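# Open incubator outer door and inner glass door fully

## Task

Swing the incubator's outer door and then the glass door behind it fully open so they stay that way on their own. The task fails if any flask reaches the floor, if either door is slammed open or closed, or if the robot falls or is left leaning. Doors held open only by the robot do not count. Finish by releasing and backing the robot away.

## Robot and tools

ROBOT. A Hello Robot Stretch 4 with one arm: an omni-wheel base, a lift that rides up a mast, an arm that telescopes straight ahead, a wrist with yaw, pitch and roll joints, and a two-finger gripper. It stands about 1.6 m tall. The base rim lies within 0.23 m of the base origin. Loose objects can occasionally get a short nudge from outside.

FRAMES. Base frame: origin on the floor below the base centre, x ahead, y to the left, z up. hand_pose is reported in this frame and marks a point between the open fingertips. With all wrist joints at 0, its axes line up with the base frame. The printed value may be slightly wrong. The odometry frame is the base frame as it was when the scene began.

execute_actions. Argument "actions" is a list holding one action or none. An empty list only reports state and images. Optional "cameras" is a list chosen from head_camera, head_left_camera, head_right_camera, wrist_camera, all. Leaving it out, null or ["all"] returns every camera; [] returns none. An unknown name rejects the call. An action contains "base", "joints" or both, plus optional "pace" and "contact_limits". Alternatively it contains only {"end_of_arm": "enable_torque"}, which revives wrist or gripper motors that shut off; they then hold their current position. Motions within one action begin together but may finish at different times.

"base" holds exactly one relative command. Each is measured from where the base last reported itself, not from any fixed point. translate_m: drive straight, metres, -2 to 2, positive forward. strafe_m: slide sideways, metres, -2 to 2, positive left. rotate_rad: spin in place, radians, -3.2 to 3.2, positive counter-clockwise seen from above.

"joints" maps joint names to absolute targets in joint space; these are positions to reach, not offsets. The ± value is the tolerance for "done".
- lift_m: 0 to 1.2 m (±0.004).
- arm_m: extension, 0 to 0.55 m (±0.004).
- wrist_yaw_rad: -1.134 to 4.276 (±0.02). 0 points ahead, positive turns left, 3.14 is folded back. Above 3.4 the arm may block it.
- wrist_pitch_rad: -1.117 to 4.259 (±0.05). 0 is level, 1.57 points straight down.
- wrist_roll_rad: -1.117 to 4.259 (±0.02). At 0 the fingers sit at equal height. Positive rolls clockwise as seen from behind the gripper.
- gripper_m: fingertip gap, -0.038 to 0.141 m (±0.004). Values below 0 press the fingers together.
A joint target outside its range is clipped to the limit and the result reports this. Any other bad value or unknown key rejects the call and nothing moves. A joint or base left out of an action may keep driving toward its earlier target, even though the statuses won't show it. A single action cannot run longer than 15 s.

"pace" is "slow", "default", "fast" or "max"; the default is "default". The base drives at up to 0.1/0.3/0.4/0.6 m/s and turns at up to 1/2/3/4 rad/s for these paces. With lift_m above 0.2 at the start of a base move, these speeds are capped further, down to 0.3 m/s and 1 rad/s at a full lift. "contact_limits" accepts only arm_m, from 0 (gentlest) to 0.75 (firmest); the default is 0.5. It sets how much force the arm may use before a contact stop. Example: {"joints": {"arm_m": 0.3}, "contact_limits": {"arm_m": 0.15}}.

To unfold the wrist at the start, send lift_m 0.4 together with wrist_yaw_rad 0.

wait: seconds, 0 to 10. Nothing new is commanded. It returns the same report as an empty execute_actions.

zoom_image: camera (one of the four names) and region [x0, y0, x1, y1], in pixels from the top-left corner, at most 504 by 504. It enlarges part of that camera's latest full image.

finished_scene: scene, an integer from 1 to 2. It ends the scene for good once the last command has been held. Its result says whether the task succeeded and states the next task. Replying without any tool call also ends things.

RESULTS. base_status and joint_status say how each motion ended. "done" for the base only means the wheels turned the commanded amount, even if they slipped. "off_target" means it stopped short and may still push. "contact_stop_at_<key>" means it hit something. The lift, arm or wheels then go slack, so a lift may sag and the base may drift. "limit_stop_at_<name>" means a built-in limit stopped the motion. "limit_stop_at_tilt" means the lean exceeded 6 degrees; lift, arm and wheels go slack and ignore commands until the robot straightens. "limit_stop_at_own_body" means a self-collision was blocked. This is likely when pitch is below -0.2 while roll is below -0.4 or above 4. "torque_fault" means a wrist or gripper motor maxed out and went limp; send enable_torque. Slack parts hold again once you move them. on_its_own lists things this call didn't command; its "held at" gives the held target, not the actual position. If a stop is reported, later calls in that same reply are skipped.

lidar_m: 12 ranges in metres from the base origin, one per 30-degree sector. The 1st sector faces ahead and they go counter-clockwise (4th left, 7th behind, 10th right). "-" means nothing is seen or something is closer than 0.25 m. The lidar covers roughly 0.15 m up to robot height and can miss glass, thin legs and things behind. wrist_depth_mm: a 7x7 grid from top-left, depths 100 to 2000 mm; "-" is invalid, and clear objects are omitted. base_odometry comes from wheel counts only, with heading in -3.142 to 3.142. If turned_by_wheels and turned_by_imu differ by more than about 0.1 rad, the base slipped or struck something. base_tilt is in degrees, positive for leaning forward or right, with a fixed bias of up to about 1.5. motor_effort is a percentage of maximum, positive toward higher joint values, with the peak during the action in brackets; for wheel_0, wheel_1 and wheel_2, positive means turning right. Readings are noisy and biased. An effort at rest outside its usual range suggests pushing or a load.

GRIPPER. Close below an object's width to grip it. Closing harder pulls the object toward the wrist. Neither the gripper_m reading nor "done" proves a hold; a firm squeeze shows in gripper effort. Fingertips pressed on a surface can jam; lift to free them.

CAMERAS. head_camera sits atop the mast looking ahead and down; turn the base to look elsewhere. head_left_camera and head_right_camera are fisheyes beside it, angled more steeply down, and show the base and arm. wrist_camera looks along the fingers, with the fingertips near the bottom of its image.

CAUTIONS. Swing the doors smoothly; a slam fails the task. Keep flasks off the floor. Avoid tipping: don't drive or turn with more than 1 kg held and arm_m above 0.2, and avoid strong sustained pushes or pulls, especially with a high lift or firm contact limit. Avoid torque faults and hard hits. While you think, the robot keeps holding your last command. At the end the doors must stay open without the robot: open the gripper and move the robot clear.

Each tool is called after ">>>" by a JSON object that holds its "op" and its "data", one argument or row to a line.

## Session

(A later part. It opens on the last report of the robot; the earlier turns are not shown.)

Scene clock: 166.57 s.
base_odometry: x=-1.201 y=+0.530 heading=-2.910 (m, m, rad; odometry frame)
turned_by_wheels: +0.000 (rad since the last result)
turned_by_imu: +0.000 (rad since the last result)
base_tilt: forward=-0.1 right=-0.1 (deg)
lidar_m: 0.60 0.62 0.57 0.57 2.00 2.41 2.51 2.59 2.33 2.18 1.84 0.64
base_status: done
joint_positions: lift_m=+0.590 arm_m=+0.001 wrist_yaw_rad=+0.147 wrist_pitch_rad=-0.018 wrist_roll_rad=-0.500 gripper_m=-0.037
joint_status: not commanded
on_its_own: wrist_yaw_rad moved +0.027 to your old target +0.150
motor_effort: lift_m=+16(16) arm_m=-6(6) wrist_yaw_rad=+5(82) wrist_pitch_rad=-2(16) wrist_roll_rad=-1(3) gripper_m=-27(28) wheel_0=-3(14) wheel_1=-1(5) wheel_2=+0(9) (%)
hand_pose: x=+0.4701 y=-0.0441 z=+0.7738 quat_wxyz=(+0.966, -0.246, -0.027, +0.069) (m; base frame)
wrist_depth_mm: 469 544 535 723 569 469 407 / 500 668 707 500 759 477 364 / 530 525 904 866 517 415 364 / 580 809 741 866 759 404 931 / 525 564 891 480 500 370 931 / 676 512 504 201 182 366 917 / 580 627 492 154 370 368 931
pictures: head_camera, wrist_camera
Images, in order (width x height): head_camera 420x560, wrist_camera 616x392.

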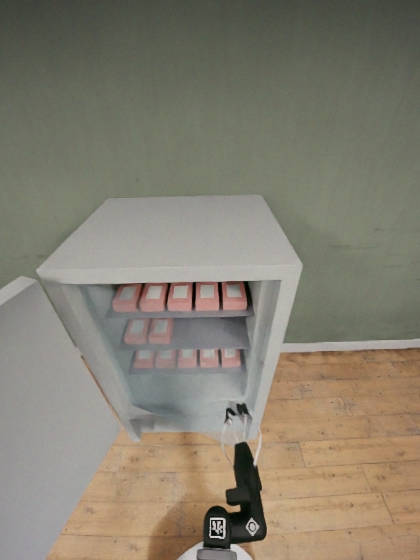

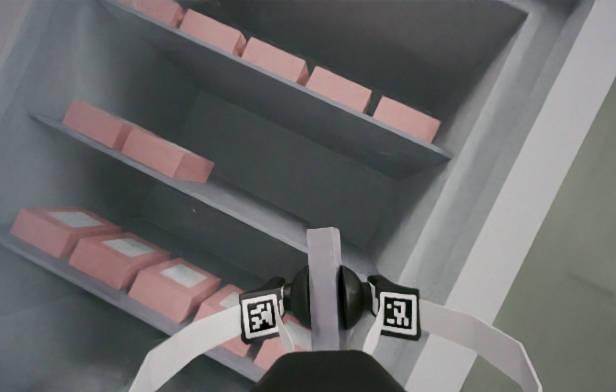

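>>> {"op": "execute_actions", "data": {
  "actions": [
    {"base":{"translate_m":-0.09},"joints":{"wrist_yaw_rad":0.4},"pace":"slow"}
  ],
  "cameras": ["wrist_camera"]
}}

>>> {"op": "execute_actions", "data": {
  "actions": [
    {"base":{"translate_m":-0.08},"joints":{"wrist_yaw_rad":0.7},"pace":"slow"}
  ],
  "cameras": ["head_camera","wrist_camera"]
}}

Scene clock: 169.67 s.
base_odometry: x=-1.113 y=+0.551 heading=-2.910 (m, m, rad; odometry frame)
turned_by_wheels: +0.000 (rad since the last result)
turned_by_imu: -0.057 (rad since the last result)
base_tilt: forward=+0.0 right=-0.1 (deg)
lidar_m: 0.67 0.69 0.62 0.62 1.96 2.24 2.42 2.46 2.36 2.17 2.12 1.42
base_status: done
joint_positions: lift_m=+0.590 arm_m=+0.001 wrist_yaw_rad=+0.398 wrist_pitch_rad=-0.021 wrist_roll_rad=-0.499 gripper_m=-0.037
joint_status: all done
motor_effort: lift_m=+17(16) arm_m=-5(6) wrist_yaw_rad=+5(95) wrist_pitch_rad=+5(20) wrist_roll_rad=-3(3) gripper_m=-28(28) wheel_0=-2(20) wheel_1=-3(8) wheel_2=+0(8) (%)
hand_pose: x=+0.4716 y=+0.0311 z=+0.7745 quat_wxyz=(+0.950, -0.240, -0.059, +0.189) (m; base frame)
wrist_depth_mm: 484 580 647 732 569 492 452 / 508 591 654 878 768 609 462 / 525 615 798 878 580 732 449 / 580 640 668 960 917 535 410 / 597 654 904 866 891 466 397 / 615 759 585 202 181 436 399 / 609 640 750 153 569 399 878
pictures: wrist_camera
Images, in order (width x height): wrist_camera 616x392.

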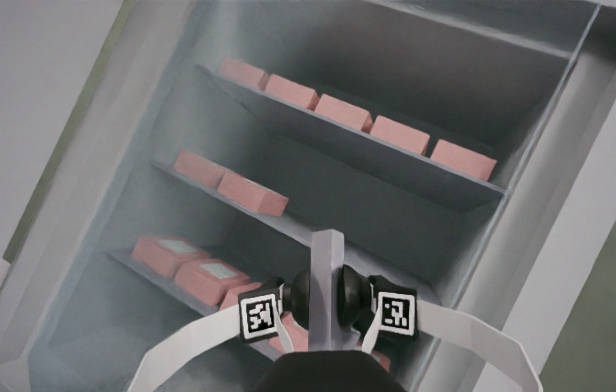

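Scene clock: 171.87 s.
base_odometry: x=-1.035 y=+0.569 heading=-2.910 (m, m, rad; odometry frame)
turned_by_wheels: +0.000 (rad since the last result)
turned_by_imu: -0.073 (rad since the last result)
base_tilt: forward=+0.2 right=-0.1 (deg)
lidar_m: 0.52 0.74 0.65 0.64 1.92 2.15 2.34 2.34 2.43 2.17 2.18 1.52
base_status: done
joint_positions: lift_m=+0.590 arm_m=+0.001 wrist_yaw_rad=+0.700 wrist_pitch_rad=-0.017 wrist_roll_rad=-0.500 gripper_m=-0.037
joint_status: all done
motor_effort: lift_m=+18(18) arm_m=-4(5) wrist_yaw_rad=-1(96) wrist_pitch_rad=-7(26) wrist_roll_rad=-2(5) gripper_m=-23(30) wheel_0=+0(17) wheel_1=-2(6) wheel_2=-1(8) (%)
hand_pose: x=+0.4486 y=+0.1189 z=+0.7733 quat_wxyz=(+0.911, -0.229, -0.093, +0.330) (m; base frame)
wrist_depth_mm: 488 549 615 699 634 549 484 / 508 564 647 732 788 627 525 / 521 591 691 741 723 854 683 / 544 615 723 842 1025 634 615 / 569 640 732 931 960 917 615 / 585 707 732 196 178 820 496 / 615 699 732 157 591 241 445
pictures: head_camera, wrist_camera
Images, in order (width x height): head_camera 420x560, wrist_camera 616x392.

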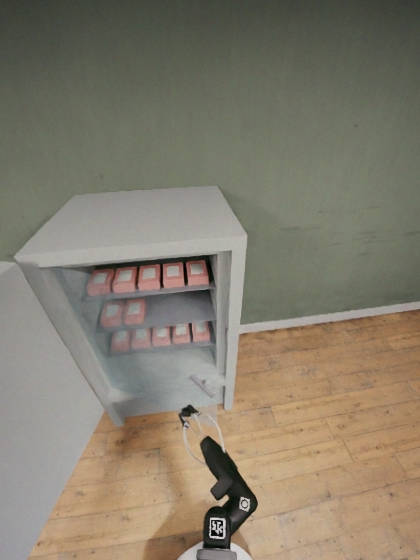

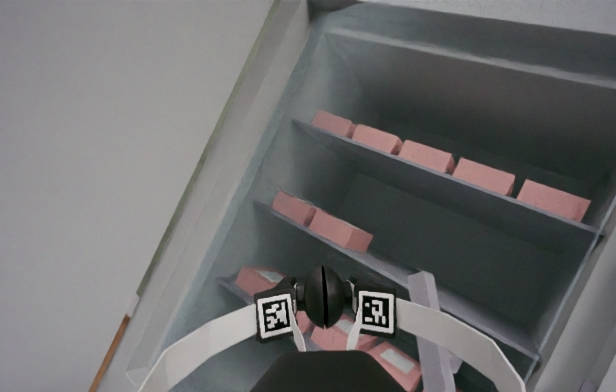

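>>> {"op": "execute_actions", "data": {
  "actions": [
    {"base":{"strafe_m":-0.04},"joints":{"wrist_yaw_rad":0,"wrist_roll_rad":0,"gripper_m":0}}
  ],
  "cameras": []
}}

>>> {"op": "execute_actions", "data": {
  "actions": [
    {"joints":{"lift_m":0.69,"arm_m":0.15},"pace":"slow","contact_limits":{"arm_m":0.15}}
  ],
  "cameras": ["head_camera","wrist_camera"]
}}

>>> {"op": "zoom_image", "data": {
  "camera": "head_camera",
  "region": [60,230,320,480]
}}

Scene clock: 174.17 s.
base_odometry: x=-1.045 y=+0.608 heading=-2.910 (m, m, rad; odometry frame)
turned_by_wheels: +0.000 (rad since the last result)
turned_by_imu: +0.001 (rad since the last result)
base_tilt: forward=+0.0 right=-0.1 (deg)
lidar_m: 0.74 0.76 0.70 0.67 1.98 2.20 2.35 2.36 2.40 2.13 2.13 1.52
base_status: done
joint_positions: lift_m=+0.590 arm_m=+0.001 wrist_yaw_rad=+0.001 wrist_pitch_rad=-0.017 wrist_roll_rad=+0.000 gripper_m=+0.000
joint_status: all done
motor_effort: lift_m=+17(18) arm_m=-4(4) wrist_yaw_rad=-4(8) wrist_pitch_rad=-7(7) wrist_roll_rad=+1(5) gripper_m=-8(24) wheel_0=+0(9) wheel_1=+1(8) wheel_2=+0(0) (%)
hand_pose: x=+0.4602 y=-0.0873 z=+0.7733 quat_wxyz=(+1.000, +0.000, -0.009, +0.000) (m; base frame)
wrist_depth_mm: 580 597 609 1182 1255 1308 1366 / 854 878 603 1205 1255 1336 1366 / 609 640 647 1182 1205 1308 1366 / 946 991 1008 1182 1229 1308 1366 / 759 991 603 1205 1205 1336 1430 / 878 759 647 193 186 1281 1397 / 615 866 585 142 1229 1308 1336
pictures: none
No camera images: the call's "cameras" was empty. Leave "cameras" out to get every camera's image.

Scene clock: 176.97 s.
base_odometry: x=-1.045 y=+0.608 heading=-2.910 (m, m, rad; odometry frame)
turned_by_wheels: +0.000 (rad since the last result)
turned_by_imu: +0.001 (rad since the last result)
base_tilt: forward=-0.1 right=-0.1 (deg)
lidar_m: 0.75 0.74 0.70 0.69 1.96 2.22 2.35 2.33 2.39 2.12 2.14 1.54
base_status: not commanded
joint_positions: lift_m=+0.690 arm_m=+0.149 wrist_yaw_rad=+0.000 wrist_pitch_rad=-0.017 wrist_roll_rad=+0.000 gripper_m=+0.000
joint_status: all done
motor_effort: lift_m=+24(23) arm_m=+7(5) wrist_yaw_rad=-3(4) wrist_pitch_rad=-5(7) wrist_roll_rad=+1(1) gripper_m=-7(7) wheel_0=+0(0) wheel_1=+0(0) wheel_2=-1(0) (%)
contact_limits: arm_m 0.15
hand_pose: x=+0.6081 y=-0.0873 z=+0.8728 quat_wxyz=(+1.000, +0.000, -0.009, +0.000) (m; base frame)
wrist_depth_mm: 427 442 424 1025 1098 1160 1205 / 554 574 452 1042 1118 1138 1229 / 809 854 452 1025 1118 1138 1182 / 480 504 452 1060 1098 1138 1205 / 809 866 459 1060 1098 1160 1205 / 634 591 455 193 187 1138 1205 / 750 732 415 142 1118 1138 1182
pictures: head_camera, wrist_camera
Images, in order (width x height): head_camera 420x560, wrist_camera 616x392.

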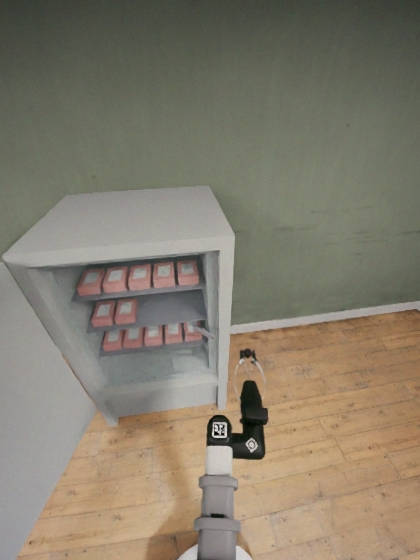

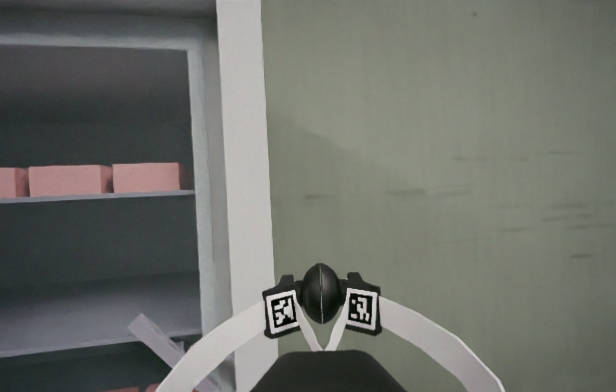

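Region (60, 230, 320, 480) of head_camera's 420x560 image, scaled by 1.938, with more detail than that image has; it fills the top 485 rows of this view, and the rest is white.

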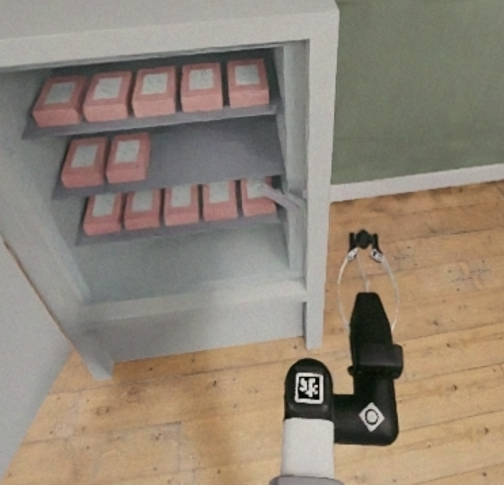

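>>> {"op": "execute_actions", "data": {
  "actions": [
    {"base":{"rotate_rad":0.18},"joints":{"arm_m":0.0,"lift_m":0.6,"gripper_m":0.045,"wrist_roll_rad":-0.7}}
  ],
  "cameras": ["head_camera","wrist_camera"]
}}

Scene clock: 179.33 s.
base_odometry: x=-1.045 y=+0.608 heading=-2.730 (m, m, rad; odometry frame)
turned_by_wheels: +0.180 (rad since the last result)
turned_by_imu: +0.180 (rad since the last result)
base_tilt: forward=+0.1 right=-0.1 (deg)
lidar_m: 0.73 0.78 0.68 0.69 1.96 2.47 2.35 2.44 2.20 2.12 1.98 1.42
base_status: done
joint_positions: lift_m=+0.600 arm_m=+0.001 wrist_yaw_rad=+0.000 wrist_pitch_rad=-0.017 wrist_roll_rad=-0.700 gripper_m=+0.045
joint_status: all done
motor_effort: lift_m=+15(23) arm_m=-7(9) wrist_yaw_rad=-2(3) wrist_pitch_rad=-6(6) wrist_roll_rad=-1(5) gripper_m=-6(7) wheel_0=-1(6) wheel_1=+1(5) wheel_2=+1(5) (%)
hand_pose: x=+0.4606 y=-0.0874 z=+0.7835 quat_wxyz=(+0.939, -0.343, -0.008, -0.003) (m; base frame)
wrist_depth_mm: 591 723 707 820 585 539 1138 / 647 715 1008 798 768 559 1118 / 661 946 1042 1025 597 1160 1160 / 798 676 1025 1042 554 1160 1138 / 750 904 732 603 1138 1160 1160 / 609 778 197 549 190 1160 1160 / 574 621 603 140 1138 1160 1160
pictures: head_camera, wrist_camera
Images, in order (width x height): head_camera 420x560, wrist_camera 616x392.

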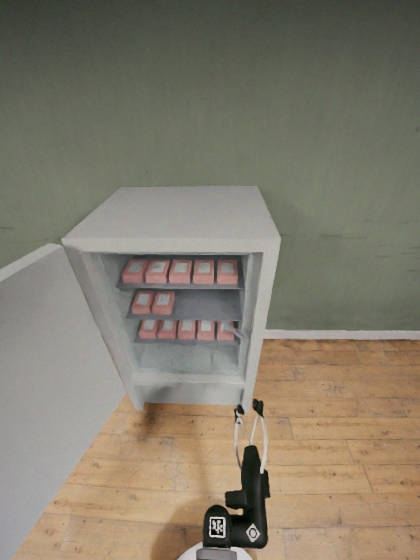

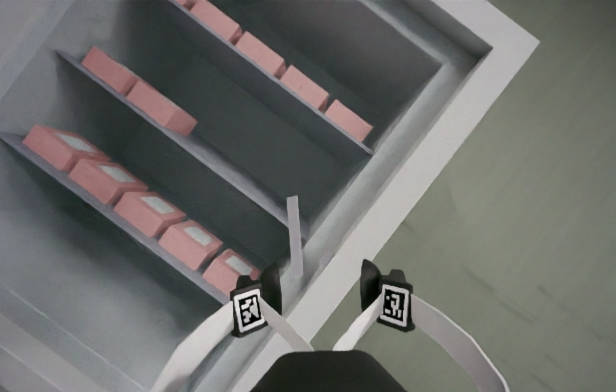

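>>> {"op": "execute_actions", "data": {
  "actions": [
    {"base":{"translate_m":0.23}}
  ],
  "cameras": []
}}

>>> {"op": "execute_actions", "data": {
  "actions": [
    {"joints":{"arm_m":0.04},"pace":"slow"}
  ],
  "cameras": ["wrist_camera"]
}}

Scene clock: 182.40 s.
base_odometry: x=-1.255 y=+0.516 heading=-2.730 (m, m, rad; odometry frame)
turned_by_wheels: +0.000 (rad since the last result)
turned_by_imu: +0.000 (rad since the last result)
base_tilt: forward=+0.0 right=+0.1 (deg)
lidar_m: 0.52 0.54 0.61 0.62 2.09 2.66 2.58 2.67 2.22 2.12 1.67 0.57
base_status: done
joint_positions: lift_m=+0.600 arm_m=+0.001 wrist_yaw_rad=+0.000 wrist_pitch_rad=-0.017 wrist_roll_rad=-0.700 gripper_m=+0.045
joint_status: not commanded
motor_effort: lift_m=+15(15) arm_m=-7(7) wrist_yaw_rad=-2(2) wrist_pitch_rad=-9(6) wrist_roll_rad=-1(1) gripper_m=-5(4) wheel_0=+2(8) wheel_1=+1(6) wheel_2=+0(8) (%)
hand_pose: x=+0.4606 y=-0.0874 z=+0.7835 quat_wxyz=(+0.939, -0.343, -0.008, -0.003) (m; base frame)
wrist_depth_mm: 424 741 539 421 585 407 317 / 597 539 809 488 525 364 314 / 699 798 820 798 402 314 917 / 449 778 597 809 366 314 904 / 427 480 809 366 317 931 917 / 609 424 197 338 190 931 946 / 521 597 370 140 931 917 931
pictures: none
No camera images: the call's "cameras" was empty. Leave "cameras" out to get every camera's image.

Scene clock: 183.93 s.
base_odometry: x=-1.255 y=+0.516 heading=-2.730 (m, m, rad; odometry frame)
turned_by_wheels: +0.000 (rad since the last result)
turned_by_imu: +0.000 (rad since the last result)
base_tilt: forward=+0.0 right=-0.2 (deg)
lidar_m: 0.52 0.54 0.61 0.63 2.11 2.67 2.58 2.68 2.22 2.12 1.64 0.54
base_status: not commanded
joint_positions: lift_m=+0.600 arm_m=+0.039 wrist_yaw_rad=+0.000 wrist_pitch_rad=-0.017 wrist_roll_rad=-0.700 gripper_m=+0.045
joint_status: all done
motor_effort: lift_m=+15(15) arm_m=+7(11) wrist_yaw_rad=-2(2) wrist_pitch_rad=-7(5) wrist_roll_rad=-1(2) gripper_m=-5(5) wheel_0=+2(2) wheel_1=+1(1) wheel_2=+0(0) (%)
hand_pose: x=+0.4980 y=-0.0874 z=+0.7835 quat_wxyz=(+0.939, -0.343, -0.008, -0.003) (m; base frame)
wrist_depth_mm: 382 741 549 387 574 404 312 / 415 750 768 484 387 327 276 / 699 544 759 759 373 289 878 / 445 768 544 768 327 277 891 / 389 473 778 332 285 891 878 / 544 392 197 332 190 891 878 / 525 389 343 140 904 904 904
pictures: wrist_camera
Images, in order (width x height): wrist_camera 616x392.

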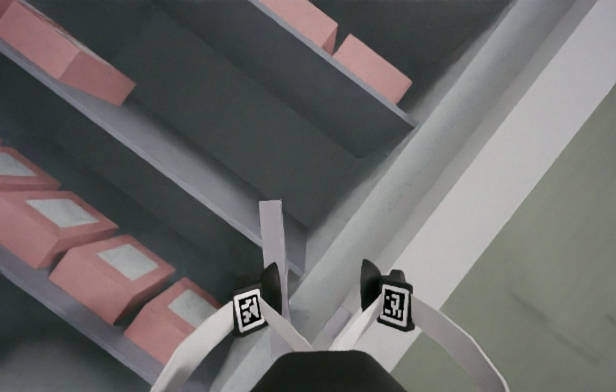

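>>> {"op": "execute_actions", "data": {
  "actions": [
    {"base":{"strafe_m":0.045},"joints":{"lift_m":0.59},"pace":"slow"}
  ],
  "cameras": ["wrist_camera"]
}}

>>> {"op": "execute_actions", "data": {
  "actions": [
    {"joints":{"arm_m":0.16},"pace":"slow","contact_limits":{"arm_m":0.08}}
  ],
  "cameras": ["wrist_camera"]
}}

Scene clock: 186.33 s.
base_odometry: x=-1.237 y=+0.475 heading=-2.730 (m, m, rad; odometry frame)
turned_by_wheels: +0.000 (rad since the last result)
turned_by_imu: +0.001 (rad since the last result)
base_tilt: forward=+0.1 right=-0.1 (deg)
lidar_m: 0.52 0.52 0.57 0.58 2.05 2.58 2.58 2.70 2.27 2.17 1.66 0.56
base_status: done
joint_positions: lift_m=+0.590 arm_m=+0.039 wrist_yaw_rad=+0.000 wrist_pitch_rad=-0.017 wrist_roll_rad=-0.700 gripper_m=+0.045
joint_status: all done
motor_effort: lift_m=+15(16) arm_m=+7(7) wrist_yaw_rad=-2(2) wrist_pitch_rad=-7(7) wrist_roll_rad=-2(2) gripper_m=-6(5) wheel_0=-2(8) wheel_1=+1(5) wheel_2=-1(2) (%)
hand_pose: x=+0.4981 y=-0.0874 z=+0.7735 quat_wxyz=(+0.939, -0.343, -0.008, -0.003) (m; base frame)
wrist_depth_mm: 384 676 597 384 585 466 330 / 554 449 768 535 382 421 324 / 654 778 768 759 473 327 285 / 433 750 597 759 455 325 277 / 392 455 768 415 329 279 891 / 564 389 198 330 190 279 878 / 517 549 389 140 281 281 891
pictures: wrist_camera
Images, in order (width x height): wrist_camera 616x392.

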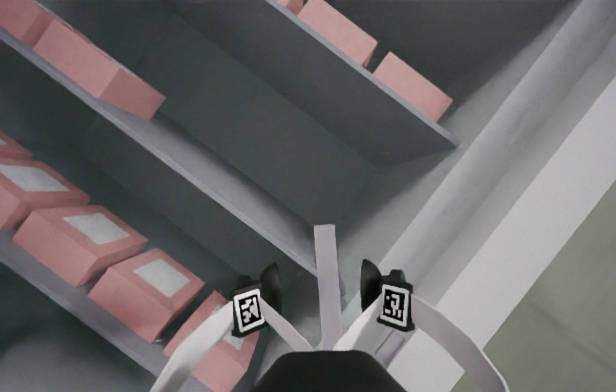

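Scene clock: 188.10 s.
base_odometry: x=-1.237 y=+0.475 heading=-2.730 (m, m, rad; odometry frame)
turned_by_wheels: +0.000 (rad since the last result)
turned_by_imu: +0.001 (rad since the last result)
base_tilt: forward=+0.0 right=-0.1 (deg)
lidar_m: 0.53 0.55 0.56 0.56 2.04 2.58 2.59 2.69 2.27 2.17 1.65 0.55
base_status: not commanded
joint_positions: lift_m=+0.590 arm_m=+0.121 wrist_yaw_rad=-0.006 wrist_pitch_rad=-0.018 wrist_roll_rad=-0.700 gripper_m=+0.045
joint_status: arm_m contact_stop (moved +0.082 of +0.121)
on_its_own: arm_m is slack since a contact_stop (your +0.160 is given up)
motor_effort: lift_m=+15(15) arm_m=+0(18) wrist_yaw_rad=+13(19) wrist_pitch_rad=-3(7) wrist_roll_rad=-2(2) gripper_m=-5(5) wheel_0=+3(3) wheel_1=+2(4) wheel_2=-7(9) (%)
contact_limits: arm_m 0.08
hand_pose: x=+0.5795 y=-0.0890 z=+0.7738 quat_wxyz=(+0.939, -0.343, -0.008, -0.006) (m; base frame)
wrist_depth_mm: 301 676 609 345 301 455 317 / 334 640 691 539 324 303 247 / 654 366 691 683 477 285 247 / 427 683 397 691 436 249 236 / 340 535 691 329 285 249 203 / 310 351 195 232 190 216 199 / 304 307 357 139 252 200 201
pictures: wrist_camera
Images, in order (width x height): wrist_camera 616x392.

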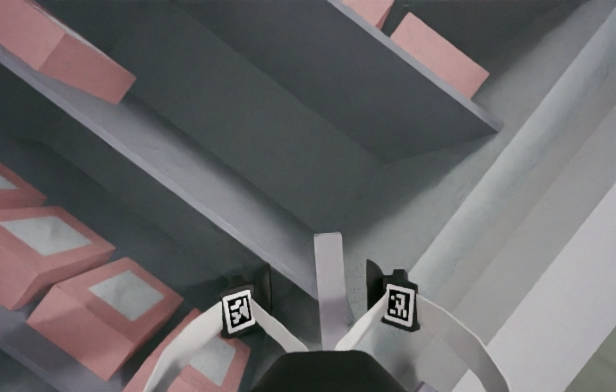

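>>> {"op": "execute_actions", "data": {
  "actions": [
    {"joints":{"gripper_m":-0.038,"arm_m":0.116}}
  ],
  "cameras": []
}}

>>> {"op": "execute_actions", "data": {
  "actions": [
    {"joints":{"arm_m":0.0},"pace":"slow"}
  ],
  "cameras": []
}}

>>> {"op": "execute_actions", "data": {
  "actions": [
    {"base":{"translate_m":-0.09},"joints":{"wrist_yaw_rad":0.15},"pace":"slow"}
  ],
  "cameras": ["wrist_camera"]
}}

>>> {"op": "execute_actions", "data": {
  "actions": [
    {"base":{"translate_m":-0.08},"joints":{"wrist_yaw_rad":0.36},"pace":"slow"}
  ],
  "cameras": ["head_camera","wrist_camera"]
}}

Scene clock: 190.60 s.
base_odometry: x=-1.237 y=+0.475 heading=-2.730 (m, m, rad; odometry frame)
turned_by_wheels: +0.000 (rad since the last result)
turned_by_imu: +0.001 (rad since the last result)
base_tilt: forward=+0.0 right=+0.0 (deg)
lidar_m: 0.52 0.54 0.55 0.57 2.02 2.60 2.58 2.69 2.26 2.17 1.66 0.55
base_status: not commanded
joint_positions: lift_m=+0.590 arm_m=+0.117 wrist_yaw_rad=-0.004 wrist_pitch_rad=-0.021 wrist_roll_rad=-0.700 gripper_m=-0.037
joint_status: all done
motor_effort: lift_m=+15(15) arm_m=-6(8) wrist_yaw_rad=+10(14) wrist_pitch_rad=+6(12) wrist_roll_rad=+0(1) gripper_m=-24(25) wheel_0=+0(3) wheel_1=+1(3) wheel_2=-3(7) (%)
hand_pose: x=+0.5760 y=-0.0886 z=+0.7747 quat_wxyz=(+0.939, -0.343, -0.009, -0.006) (m; base frame)
wrist_depth_mm: 304 683 580 340 306 462 314 / 324 683 683 517 317 325 250 / 647 377 691 691 462 285 251 / 525 691 413 691 433 251 235 / 347 544 707 340 290 252 204 / 310 359 399 196 182 206 203 / 304 310 349 158 249 204 512
pictures: none
No camera images: the call's "cameras" was empty. Leave "cameras" out to get every camera's image.

Scene clock: 193.03 s.
base_odometry: x=-1.237 y=+0.475 heading=-2.729 (m, m, rad; odometry frame)
turned_by_wheels: +0.001 (rad since the last result)
turned_by_imu: +0.002 (rad since the last result)
base_tilt: forward=+0.0 right=-0.1 (deg)
lidar_m: 0.52 0.55 0.54 0.58 2.04 2.57 2.58 2.67 2.25 2.17 1.67 0.44
base_status: not commanded
joint_positions: lift_m=+0.590 arm_m=+0.002 wrist_yaw_rad=+0.016 wrist_pitch_rad=-0.022 wrist_roll_rad=-0.701 gripper_m=-0.037
joint_status: all done
on_its_own: wrist_yaw_rad is at rest, and its effort (-49) is outside its rest range (-13 to +13)
motor_effort: lift_m=+16(15) arm_m=-9(11) wrist_yaw_rad=-49(49) wrist_pitch_rad=+10(10) wrist_roll_rad=+1(1) gripper_m=-27(27) wheel_0=+6(6) wheel_1=+2(1) wheel_2=+5(5) (%)
hand_pose: x=+0.4623 y=-0.0827 z=+0.7750 quat_wxyz=(+0.939, -0.343, -0.013, +0.004) (m; base frame)
wrist_depth_mm: 430 647 559 418 597 459 362 / 525 436 798 504 449 517 357 / 627 741 809 809 459 364 314 / 439 778 820 798 549 359 310 / 427 473 809 554 364 309 904 / 603 427 181 197 180 314 904 / 525 564 424 136 315 314 904
pictures: none
No camera images: the call's "cameras" was empty. Leave "cameras" out to get every camera's image.

Scene clock: 195.20 s.
base_odometry: x=-1.155 y=+0.511 heading=-2.729 (m, m, rad; odometry frame)
turned_by_wheels: +0.000 (rad since the last result)
turned_by_imu: +0.000 (rad since the last result)
base_tilt: forward=+0.1 right=-0.1 (deg)
lidar_m: 0.61 0.65 0.59 0.60 2.01 2.59 2.50 2.59 2.28 2.17 1.77 0.64
base_status: done
joint_positions: lift_m=+0.590 arm_m=+0.001 wrist_yaw_rad=+0.153 wrist_pitch_rad=-0.020 wrist_roll_rad=-0.699 gripper_m=-0.037
joint_status: all done
motor_effort: lift_m=+17(16) arm_m=-6(9) wrist_yaw_rad=-10(89) wrist_pitch_rad=+2(20) wrist_roll_rad=-3(3) gripper_m=-27(28) wheel_0=+0(14) wheel_1=-2(5) wheel_2=+2(7) (%)
hand_pose: x=+0.4704 y=-0.0424 z=+0.7742 quat_wxyz=(+0.937, -0.341, -0.035, +0.068) (m; base frame)
wrist_depth_mm: 477 539 585 759 597 466 427 / 504 564 778 539 750 574 430 / 535 668 668 917 508 603 415 / 549 640 946 891 878 452 370 / 683 535 831 603 723 418 368 / 609 750 500 198 181 370 917 / 517 591 683 146 399 366 917
pictures: wrist_camera
Images, in order (width x height): wrist_camera 616x392.

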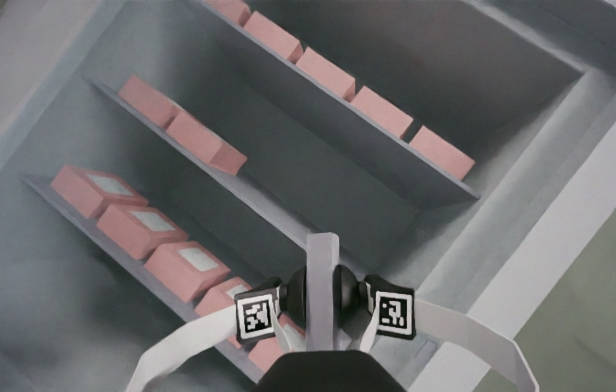

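Scene clock: 197.27 s.
base_odometry: x=-1.082 y=+0.542 heading=-2.728 (m, m, rad; odometry frame)
turned_by_wheels: +0.001 (rad since the last result)
turned_by_imu: -0.030 (rad since the last result)
base_tilt: forward=+0.0 right=-0.1 (deg)
lidar_m: 0.68 0.71 0.62 0.63 1.98 2.47 2.42 2.49 2.28 2.16 1.97 0.73
base_status: done
joint_positions: lift_m=+0.590 arm_m=+0.001 wrist_yaw_rad=+0.373 wrist_pitch_rad=-0.026 wrist_roll_rad=-0.700 gripper_m=-0.037
joint_status: all done
on_its_own: wrist_yaw_rad is at rest, and its effort (-39) is outside its rest range (-13 to +13)
motor_effort: lift_m=+17(17) arm_m=-5(6) wrist_yaw_rad=-39(90) wrist_pitch_rad=+21(19) wrist_roll_rad=+0(2) gripper_m=-31(31) wheel_0=+4(19) wheel_1=-2(6) wheel_2=+7(9) (%)
hand_pose: x=+0.4722 y=+0.0237 z=+0.7761 quat_wxyz=(+0.924, -0.335, -0.076, +0.170) (m; base frame)
wrist_depth_mm: 469 525 621 691 580 512 455 / 496 559 640 715 768 559 480 / 525 609 691 866 661 723 544 / 559 634 750 991 831 591 564 / 609 668 723 960 931 676 445 / 634 759 182 203 178 455 404 / 580 585 759 139 707 424 382
pictures: head_camera, wrist_camera
Images, in order (width x height): head_camera 420x560, wrist_camera 616x392.

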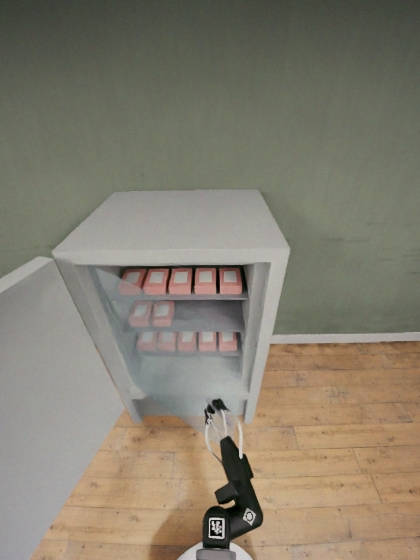

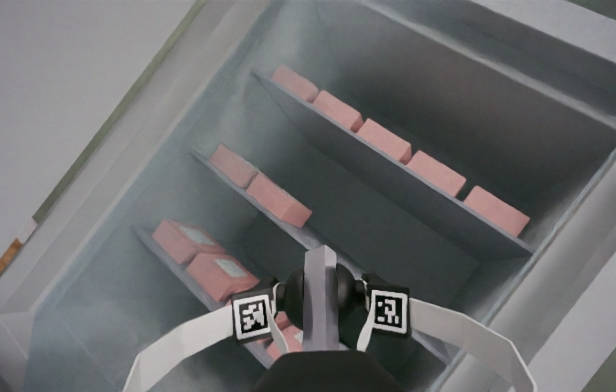

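>>> {"op": "execute_actions", "data": {
  "actions": [
    {"base":{"translate_m":-0.05},"joints":{"wrist_yaw_rad":0.6},"pace":"slow"}
  ],
  "cameras": ["head_camera","wrist_camera"]
}}

Scene clock: 199.47 s.
base_odometry: x=-1.036 y=+0.562 heading=-2.728 (m, m, rad; odometry frame)
turned_by_wheels: +0.001 (rad since the last result)
turned_by_imu: +0.001 (rad since the last result)
base_tilt: forward=+0.0 right=+0.0 (deg)
lidar_m: 0.73 0.74 0.64 0.64 1.96 2.45 2.36 2.43 2.28 2.16 2.03 1.42
base_status: done
joint_positions: lift_m=+0.590 arm_m=+0.001 wrist_yaw_rad=+0.611 wrist_pitch_rad=-0.025 wrist_roll_rad=-0.700 gripper_m=-0.037
joint_status: all done
on_its_own: wrist_yaw_rad is at rest, and its effort (-32) is outside its rest range (-13 to +13)
motor_effort: lift_m=+16(17) arm_m=-4(5) wrist_yaw_rad=-32(80) wrist_pitch_rad=+15(22) wrist_roll_rad=+0(1) gripper_m=-31(31) wheel_0=+3(15) wheel_1=-2(4) wheel_2=+7(9) (%)
hand_pose: x=+0.4580 y=+0.0937 z=+0.7756 quat_wxyz=(+0.897, -0.324, -0.114, +0.278) (m; base frame)
wrist_depth_mm: 455 500 549 627 676 591 1078 / 480 525 580 676 699 591 512 / 504 554 615 699 820 732 549 / 525 580 683 732 842 842 699 / 554 615 691 788 960 715 569 / 585 676 691 200 179 866 668 / 634 676 788 148 917 496 768
pictures: head_camera, wrist_camera
Images, in order (width x height): head_camera 420x560, wrist_camera 616x392.

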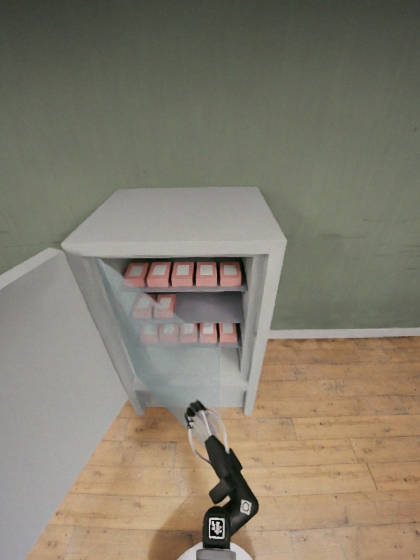

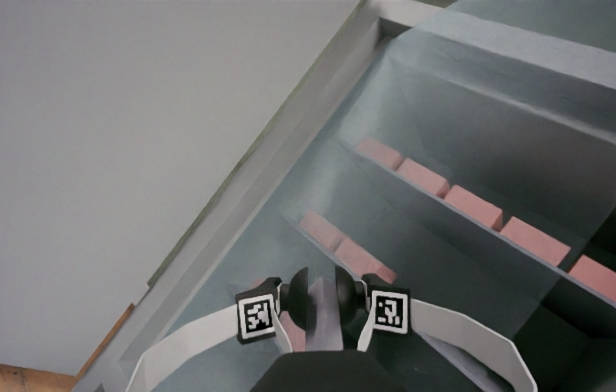

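Going well. Continue along the arc.

>>> {"op": "execute_actions", "data": {
  "actions": [
    {"base":{"translate_m":-0.04},"joints":{"wrist_yaw_rad":0.85},"pace":"slow"}
  ],
  "cameras": ["wrist_camera"]
}}

>>> {"op": "execute_actions", "data": {
  "actions": [
    {"base":{"strafe_m":0.05},"joints":{"wrist_yaw_rad":1.0},"pace":"slow"}
  ],
  "cameras": ["head_camera","wrist_camera"]
}}

Scene clock: 205.37 s.
base_odometry: x=-0.999 y=+0.578 heading=-2.728 (m, m, rad; odometry frame)
turned_by_wheels: +0.000 (rad since the last result)
turned_by_imu: +0.001 (rad since the last result)
base_tilt: forward=-0.1 right=-0.1 (deg)
lidar_m: 0.77 0.77 0.65 0.66 1.92 2.44 2.32 2.36 2.29 2.17 2.09 1.47
base_status: done
joint_positions: lift_m=+0.590 arm_m=+0.001 wrist_yaw_rad=+0.851 wrist_pitch_rad=-0.017 wrist_roll_rad=-0.700 gripper_m=-0.037
joint_status: all done
motor_effort: lift_m=+18(18) arm_m=-4(4) wrist_yaw_rad=-4(64) wrist_pitch_rad=-7(16) wrist_roll_rad=+1(2) gripper_m=-23(30) wheel_0=-1(11) wheel_1=+0(5) wheel_2=+0(8) (%)
hand_pose: x=+0.4275 y=+0.1592 z=+0.7733 quat_wxyz=(+0.857, -0.309, -0.149, +0.385) (m; base frame)
wrist_depth_mm: 473 500 530 574 609 1464 1229 / 488 521 559 609 640 691 597 / 504 539 580 615 691 699 591 / 517 559 597 647 707 788 723 / 539 580 615 668 732 788 798 / 559 609 634 198 178 931 741 / 591 621 691 155 931 496 798
pictures: wrist_camera
Images, in order (width x height): wrist_camera 616x392.

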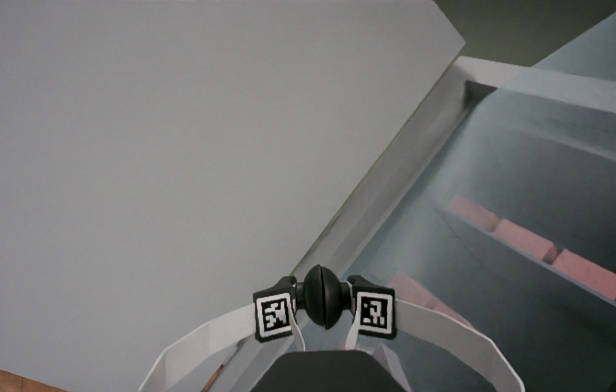

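Scene clock: 206.97 s.
base_odometry: x=-0.979 y=+0.533 heading=-2.728 (m, m, rad; odometry frame)
turned_by_wheels: +0.000 (rad since the last result)
turned_by_imu: +0.000 (rad since the last result)
base_tilt: forward=+0.0 right=-0.1 (deg)
lidar_m: 0.42 0.71 0.58 0.62 1.86 2.33 2.33 2.38 2.33 2.21 2.08 0.82
base_status: done
joint_positions: lift_m=+0.590 arm_m=+0.001 wrist_yaw_rad=+0.999 wrist_pitch_rad=-0.017 wrist_roll_rad=-0.700 gripper_m=-0.037
joint_status: all done
motor_effort: lift_m=+18(18) arm_m=-4(4) wrist_yaw_rad=+0(3) wrist_pitch_rad=-7(8) wrist_roll_rad=+1(0) gripper_m=-22(21) wheel_0=-1(5) wheel_1=+0(5) wheel_2=-1(1) (%)
hand_pose: x=+0.4011 y=+0.1954 z=+0.7733 quat_wxyz=(+0.826, -0.297, -0.172, +0.447) (m; base frame)
wrist_depth_mm: 449 473 492 517 539 569 1397 / 466 488 508 530 559 580 1229 / 477 496 521 544 574 597 615 / 492 504 535 564 585 621 640 / 496 521 544 564 597 627 676 / 512 525 549 198 179 654 715 / 525 544 574 155 634 357 820
pictures: head_camera, wrist_camera
Images, in order (width x height): head_camera 420x560, wrist_camera 616x392.

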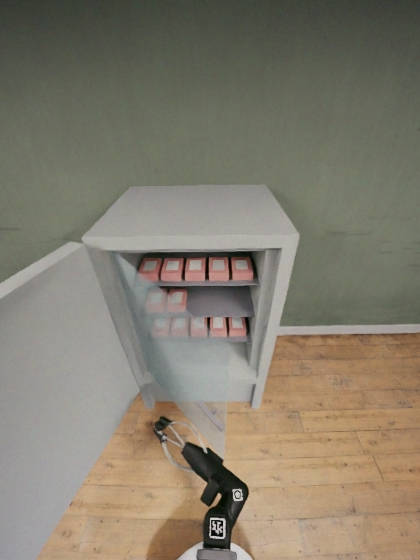

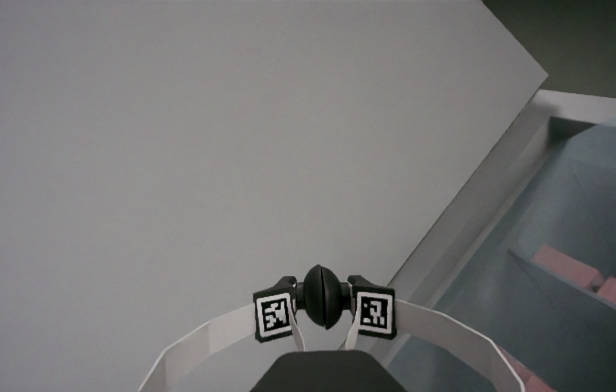

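>>> {"op": "execute_actions", "data": {
  "actions": [
    {"base":{"translate_m":-0.2}}
  ],
  "cameras": []
}}

>>> {"op": "execute_actions", "data": {
  "actions": [
    {"base":{"strafe_m":-0.12},"joints":{"wrist_yaw_rad":0,"wrist_roll_rad":0,"lift_m":0.68,"gripper_m":0}}
  ],
  "cameras": ["head_camera"]
}}

>>> {"op": "execute_actions", "data": {
  "actions": [
    {"joints":{"arm_m":0.33},"contact_limits":{"arm_m":0.15}}
  ],
  "cameras": ["head_camera"]
}}

Scene clock: 209.83 s.
base_odometry: x=-0.796 y=+0.613 heading=-2.728 (m, m, rad; odometry frame)
turned_by_wheels: +0.000 (rad since the last result)
turned_by_imu: +0.002 (rad since the last result)
base_tilt: forward=+0.0 right=-0.1 (deg)
lidar_m: 0.62 0.75 0.66 2.50 1.79 2.26 2.12 2.17 2.35 2.23 2.29 1.65
base_status: done
joint_positions: lift_m=+0.590 arm_m=+0.001 wrist_yaw_rad=+0.999 wrist_pitch_rad=-0.017 wrist_roll_rad=-0.700 gripper_m=-0.037
joint_status: not commanded
motor_effort: lift_m=+18(18) arm_m=-4(4) wrist_yaw_rad=+0(0) wrist_pitch_rad=-6(7) wrist_roll_rad=+0(1) gripper_m=-24(23) wheel_0=-1(5) wheel_1=+0(5) wheel_2=+0(8) (%)
hand_pose: x=+0.4011 y=+0.1954 z=+0.7733 quat_wxyz=(+0.826, -0.297, -0.172, +0.448) (m; base frame)
wrist_depth_mm: 1921 - 549 574 597 1863 1618 / 1983 544 564 591 615 647 1499 / - 549 574 597 627 668 732 / 549 564 585 621 640 683 715 / 554 574 609 634 668 699 732 / 569 597 609 197 178 732 759 / 585 603 640 155 723 430 904
pictures: none
No camera images: the call's "cameras" was empty. Leave "cameras" out to get every camera's image.

Scene clock: 211.40 s.
base_odometry: x=-0.844 y=+0.723 heading=-2.728 (m, m, rad; odometry frame)
turned_by_wheels: +0.000 (rad since the last result)
turned_by_imu: +0.000 (rad since the last result)
base_tilt: forward=+0.0 right=-0.1 (deg)
lidar_m: 0.61 0.88 0.77 2.50 1.92 2.24 2.13 2.15 2.24 2.11 2.17 1.68
base_status: done
joint_positions: lift_m=+0.680 arm_m=+0.001 wrist_yaw_rad=+0.000 wrist_pitch_rad=-0.017 wrist_roll_rad=+0.000 gripper_m=+0.000
joint_status: all done
motor_effort: lift_m=+24(22) arm_m=-4(4) wrist_yaw_rad=-3(10) wrist_pitch_rad=-6(8) wrist_roll_rad=+1(5) gripper_m=-7(22) wheel_0=+1(6) wheel_1=+1(8) wheel_2=+0(1) (%)
hand_pose: x=+0.4601 y=-0.0873 z=+0.8628 quat_wxyz=(+1.000, +0.000, -0.009, +0.000) (m; base frame)
wrist_depth_mm: 1336 1336 1336 1366 1336 1430 1397 / 759 809 820 809 1397 1397 1397 / 798 1078 1229 1078 1397 1397 1397 / 798 1078 1281 1281 1397 1430 1397 / 798 960 1255 831 1366 1397 1430 / 798 1025 991 193 186 1366 1430 / 798 946 946 142 1397 1430 1397
pictures: head_camera
Images, in order (width x height): head_camera 420x560.

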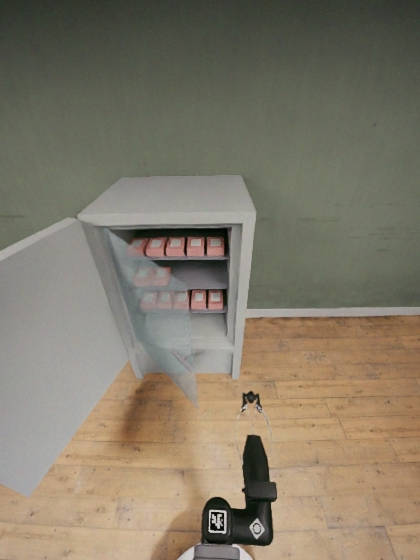

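Scene clock: 213.50 s.
base_odometry: x=-0.844 y=+0.723 heading=-2.728 (m, m, rad; odometry frame)
turned_by_wheels: +0.000 (rad since the last result)
turned_by_imu: +0.001 (rad since the last result)
base_tilt: forward=+0.0 right=+0.0 (deg)
lidar_m: 0.61 0.90 0.78 2.51 1.91 2.25 2.13 2.18 2.21 2.10 2.18 1.68
base_status: not commanded
joint_positions: lift_m=+0.680 arm_m=+0.329 wrist_yaw_rad=+0.000 wrist_pitch_rad=-0.017 wrist_roll_rad=+0.000 gripper_m=+0.000
joint_status: all done
motor_effort: lift_m=+23(24) arm_m=+7(7) wrist_yaw_rad=-2(3) wrist_pitch_rad=-6(7) wrist_roll_rad=+0(1) gripper_m=-7(7) wheel_0=+1(1) wheel_1=+0(1) wheel_2=+0(0) (%)
contact_limits: arm_m 0.15
hand_pose: x=+0.7881 y=-0.0874 z=+0.8629 quat_wxyz=(+1.000, +0.000, -0.009, +0.000) (m; base frame)
wrist_depth_mm: 480 488 496 455 1060 1078 1042 / 585 609 627 496 1060 1060 1098 / 820 917 917 496 1060 1078 1078 / 597 931 931 500 1060 1078 1078 / 778 917 931 452 1060 1078 1078 / 559 634 591 194 187 1078 1078 / 732 768 574 142 1078 1078 1060
pictures: head_camera
Images, in order (width x height): head_camera 420x560.

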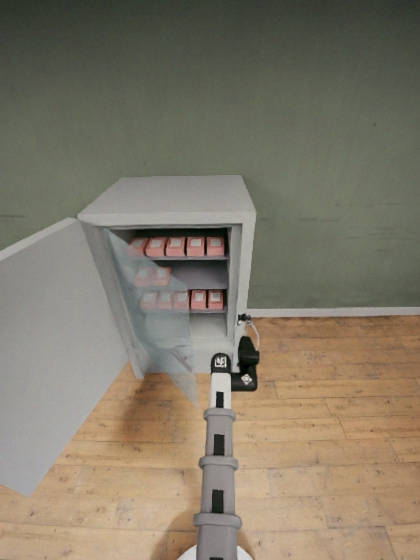

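>>> {"op": "execute_actions", "data": {
  "actions": [
    {"base":{"strafe_m":0.25},"pace":"slow"}
  ],
  "cameras": ["head_camera"]
}}

>>> {"op": "execute_actions", "data": {
  "actions": [
    {"base":{"strafe_m":0.15},"joints":{"wrist_yaw_rad":0.6},"pace":"slow"}
  ],
  "cameras": ["head_camera","head_left_camera"]
}}

Scene clock: 218.07 s.
base_odometry: x=-0.744 y=+0.494 heading=-2.730 (m, m, rad; odometry frame)
turned_by_wheels: -0.002 (rad since the last result)
turned_by_imu: -0.018 (rad since the last result)
base_tilt: forward=+0.2 right=-0.2 (deg)
lidar_m: 0.95 0.64 0.55 2.38 1.66 2.13 2.13 2.16 2.49 2.35 2.39 1.03
base_status: done
joint_positions: lift_m=+0.680 arm_m=+0.329 wrist_yaw_rad=-0.009 wrist_pitch_rad=-0.017 wrist_roll_rad=+0.000 gripper_m=+0.000
joint_status: not commanded
on_its_own: wrist_yaw_rad is at rest, and its effort (+23) is outside its rest range (-13 to +13)
motor_effort: lift_m=+23(24) arm_m=+7(7) wrist_yaw_rad=+23(27) wrist_pitch_rad=-6(5) wrist_roll_rad=-1(1) gripper_m=-7(6) wheel_0=-11(13) wheel_1=-2(6) wheel_2=-14(16) (%)
hand_pose: x=+0.7874 y=-0.0899 z=+0.8629 quat_wxyz=(+1.000, +0.000, -0.009, -0.004) (m; base frame)
wrist_depth_mm: 462 469 480 488 496 488 1118 / 504 615 634 661 559 455 1118 / 517 759 904 946 580 462 1098 / 517 691 917 917 597 469 1078 / 512 732 904 931 668 477 1098 / 504 535 535 193 186 459 1118 / 496 668 585 142 621 455 1098
pictures: head_camera
Images, in order (width x height): head_camera 420x560.

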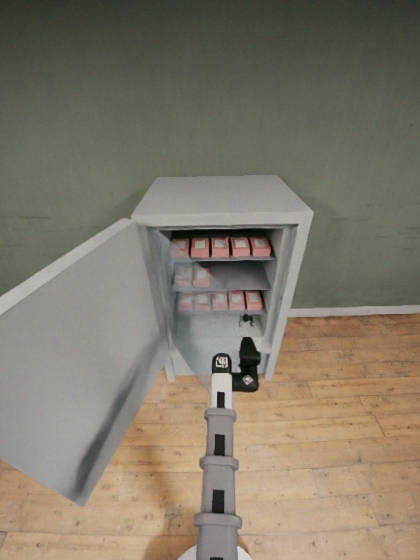

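Scene clock: 220.70 s.
base_odometry: x=-0.684 y=+0.357 heading=-2.732 (m, m, rad; odometry frame)
turned_by_wheels: -0.002 (rad since the last result)
turned_by_imu: -0.283 (rad since the last result)
base_tilt: forward=+0.0 right=+0.0 (deg)
lidar_m: 0.58 0.71 0.50 0.48 1.66 1.69 2.22 2.19 2.44 2.43 2.41 1.87
base_status: done
joint_positions: lift_m=+0.680 arm_m=+0.329 wrist_yaw_rad=+0.593 wrist_pitch_rad=-0.017 wrist_roll_rad=+0.000 gripper_m=+0.000
joint_status: all done
on_its_own: wrist_yaw_rad is at rest, and its effort (+17) is outside its rest range (-13 to +13)
motor_effort: lift_m=+23(23) arm_m=+5(7) wrist_yaw_rad=+17(39) wrist_pitch_rad=-6(7) wrist_roll_rad=+0(1) gripper_m=-7(8) wheel_0=-15(17) wheel_1=-3(1) wheel_2=-11(19) (%)
hand_pose: x=+0.7880 y=+0.0888 z=+0.8629 quat_wxyz=(+0.956, +0.002, -0.008, +0.292) (m; base frame)
wrist_depth_mm: 480 488 466 445 442 439 373 / 496 544 634 661 676 564 373 / 488 564 798 866 831 459 373 / 504 559 741 891 842 564 375 / 496 554 759 878 831 634 379 / 480 554 539 193 186 488 377 / 488 544 574 142 699 462 382
pictures: head_camera, head_left_camera
Images, in order (width x height): head_camera 420x560, head_left_camera 420x672.

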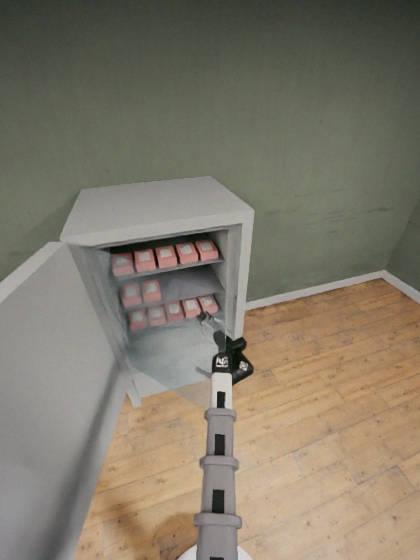

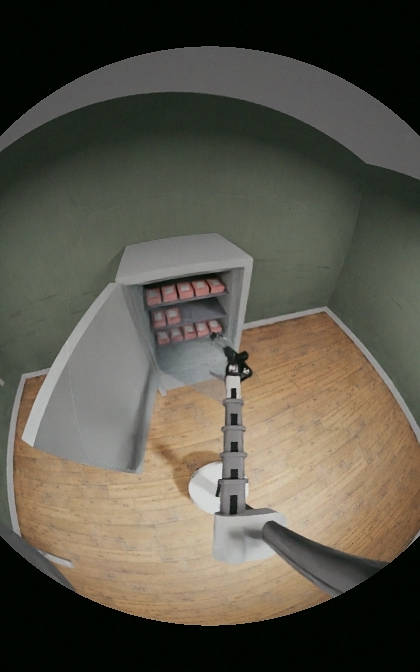

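>>> {"op": "execute_actions", "data": {
  "actions": [
    {"base":{"strafe_m":-0.06},"joints":{"wrist_yaw_rad":1.1},"pace":"slow"}
  ],
  "cameras": ["head_camera"]
}}

>>> {"op": "execute_actions", "data": {
  "actions": [
    {"joints":{"arm_m":0.2},"pace":"slow"}
  ],
  "cameras": ["head_camera","head_left_camera"]
}}

>>> {"op": "zoom_image", "data": {
  "camera": "head_camera",
  "region": [40,230,300,520]
}}

Scene clock: 223.50 s.
base_odometry: x=-0.708 y=+0.412 heading=-2.732 (m, m, rad; odometry frame)
turned_by_wheels: +0.000 (rad since the last result)
turned_by_imu: -0.019 (rad since the last result)
base_tilt: forward=+0.2 right=-0.1 (deg)
lidar_m: 0.93 0.43 0.57 0.54 1.71 1.77 2.18 2.17 2.40 2.38 2.34 1.93
base_status: done
joint_positions: lift_m=+0.680 arm_m=+0.329 wrist_yaw_rad=+1.099 wrist_pitch_rad=-0.017 wrist_roll_rad=+0.000 gripper_m=+0.000
joint_status: all done
motor_effort: lift_m=+23(23) arm_m=+5(5) wrist_yaw_rad=-1(35) wrist_pitch_rad=-7(8) wrist_roll_rad=+1(0) gripper_m=-7(8) wheel_0=+2(14) wheel_1=-2(8) wheel_2=+0(16) (%)
hand_pose: x=+0.7089 y=+0.2173 z=+0.8628 quat_wxyz=(+0.853, +0.004, -0.007, +0.522) (m; base frame)
wrist_depth_mm: 469 517 591 525 469 459 477 / 466 517 591 615 683 715 683 / 469 517 574 634 788 473 399 / 469 508 574 627 809 809 715 / 466 508 569 621 759 798 715 / 462 504 544 193 186 521 462 / 466 508 549 142 627 564 654
pictures: head_camera
Images, in order (width x height): head_camera 420x560.

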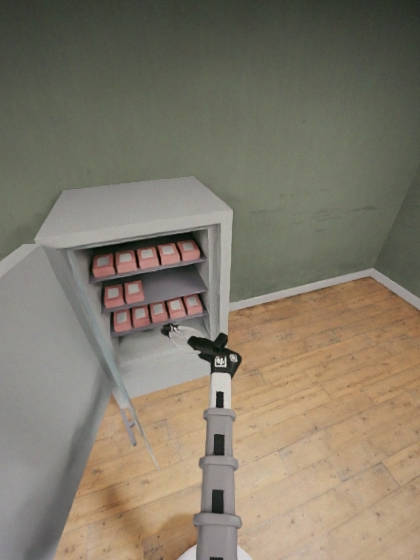

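Scene clock: 226.07 s.
base_odometry: x=-0.708 y=+0.412 heading=-2.732 (m, m, rad; odometry frame)
turned_by_wheels: +0.000 (rad since the last result)
turned_by_imu: +0.001 (rad since the last result)
base_tilt: forward=+0.0 right=-0.1 (deg)
lidar_m: 0.93 0.80 0.53 0.55 1.72 1.75 2.20 2.16 2.36 2.35 2.34 1.91
base_status: not commanded
joint_positions: lift_m=+0.680 arm_m=+0.201 wrist_yaw_rad=+1.100 wrist_pitch_rad=-0.017 wrist_roll_rad=+0.000 gripper_m=+0.000
joint_status: all done
motor_effort: lift_m=+24(23) arm_m=-7(8) wrist_yaw_rad=-1(1) wrist_pitch_rad=-8(5) wrist_roll_rad=+0(0) gripper_m=-7(7) wheel_0=+2(2) wheel_1=-2(2) wheel_2=+1(1) (%)
hand_pose: x=+0.5810 y=+0.2173 z=+0.8628 quat_wxyz=(+0.853, +0.004, -0.007, +0.522) (m; base frame)
wrist_depth_mm: 469 512 585 1336 564 504 473 / 466 512 574 654 668 715 741 / 466 512 569 661 723 878 521 / 462 512 564 647 723 917 809 / 462 512 559 621 683 676 788 / 459 504 544 194 186 854 580 / 462 504 544 142 661 574 615
pictures: head_camera, head_left_camera
Images, in order (width x height): head_camera 420x560, head_left_camera 420x672.

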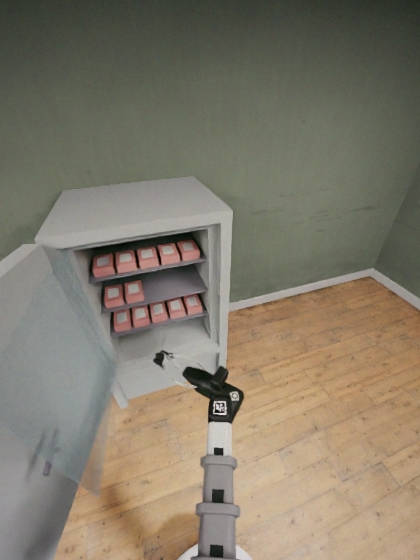

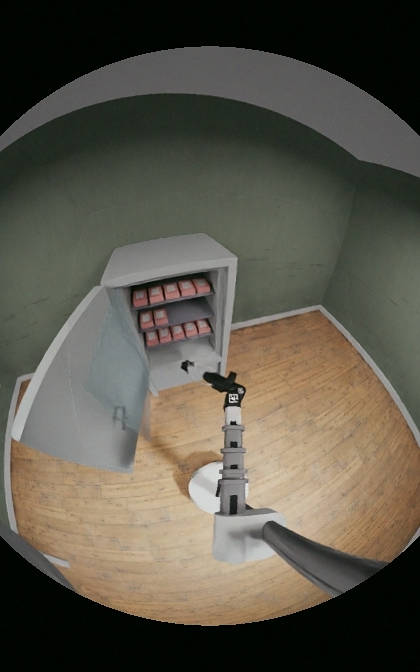

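Region (40, 230, 300, 520) of head_camera's 420x560 image, scaled by 1.738, with more detail than that image has; it fills the left 452 columns of this view, and the rest is white.

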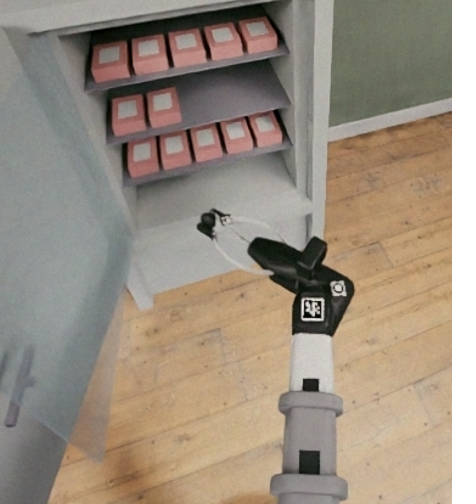

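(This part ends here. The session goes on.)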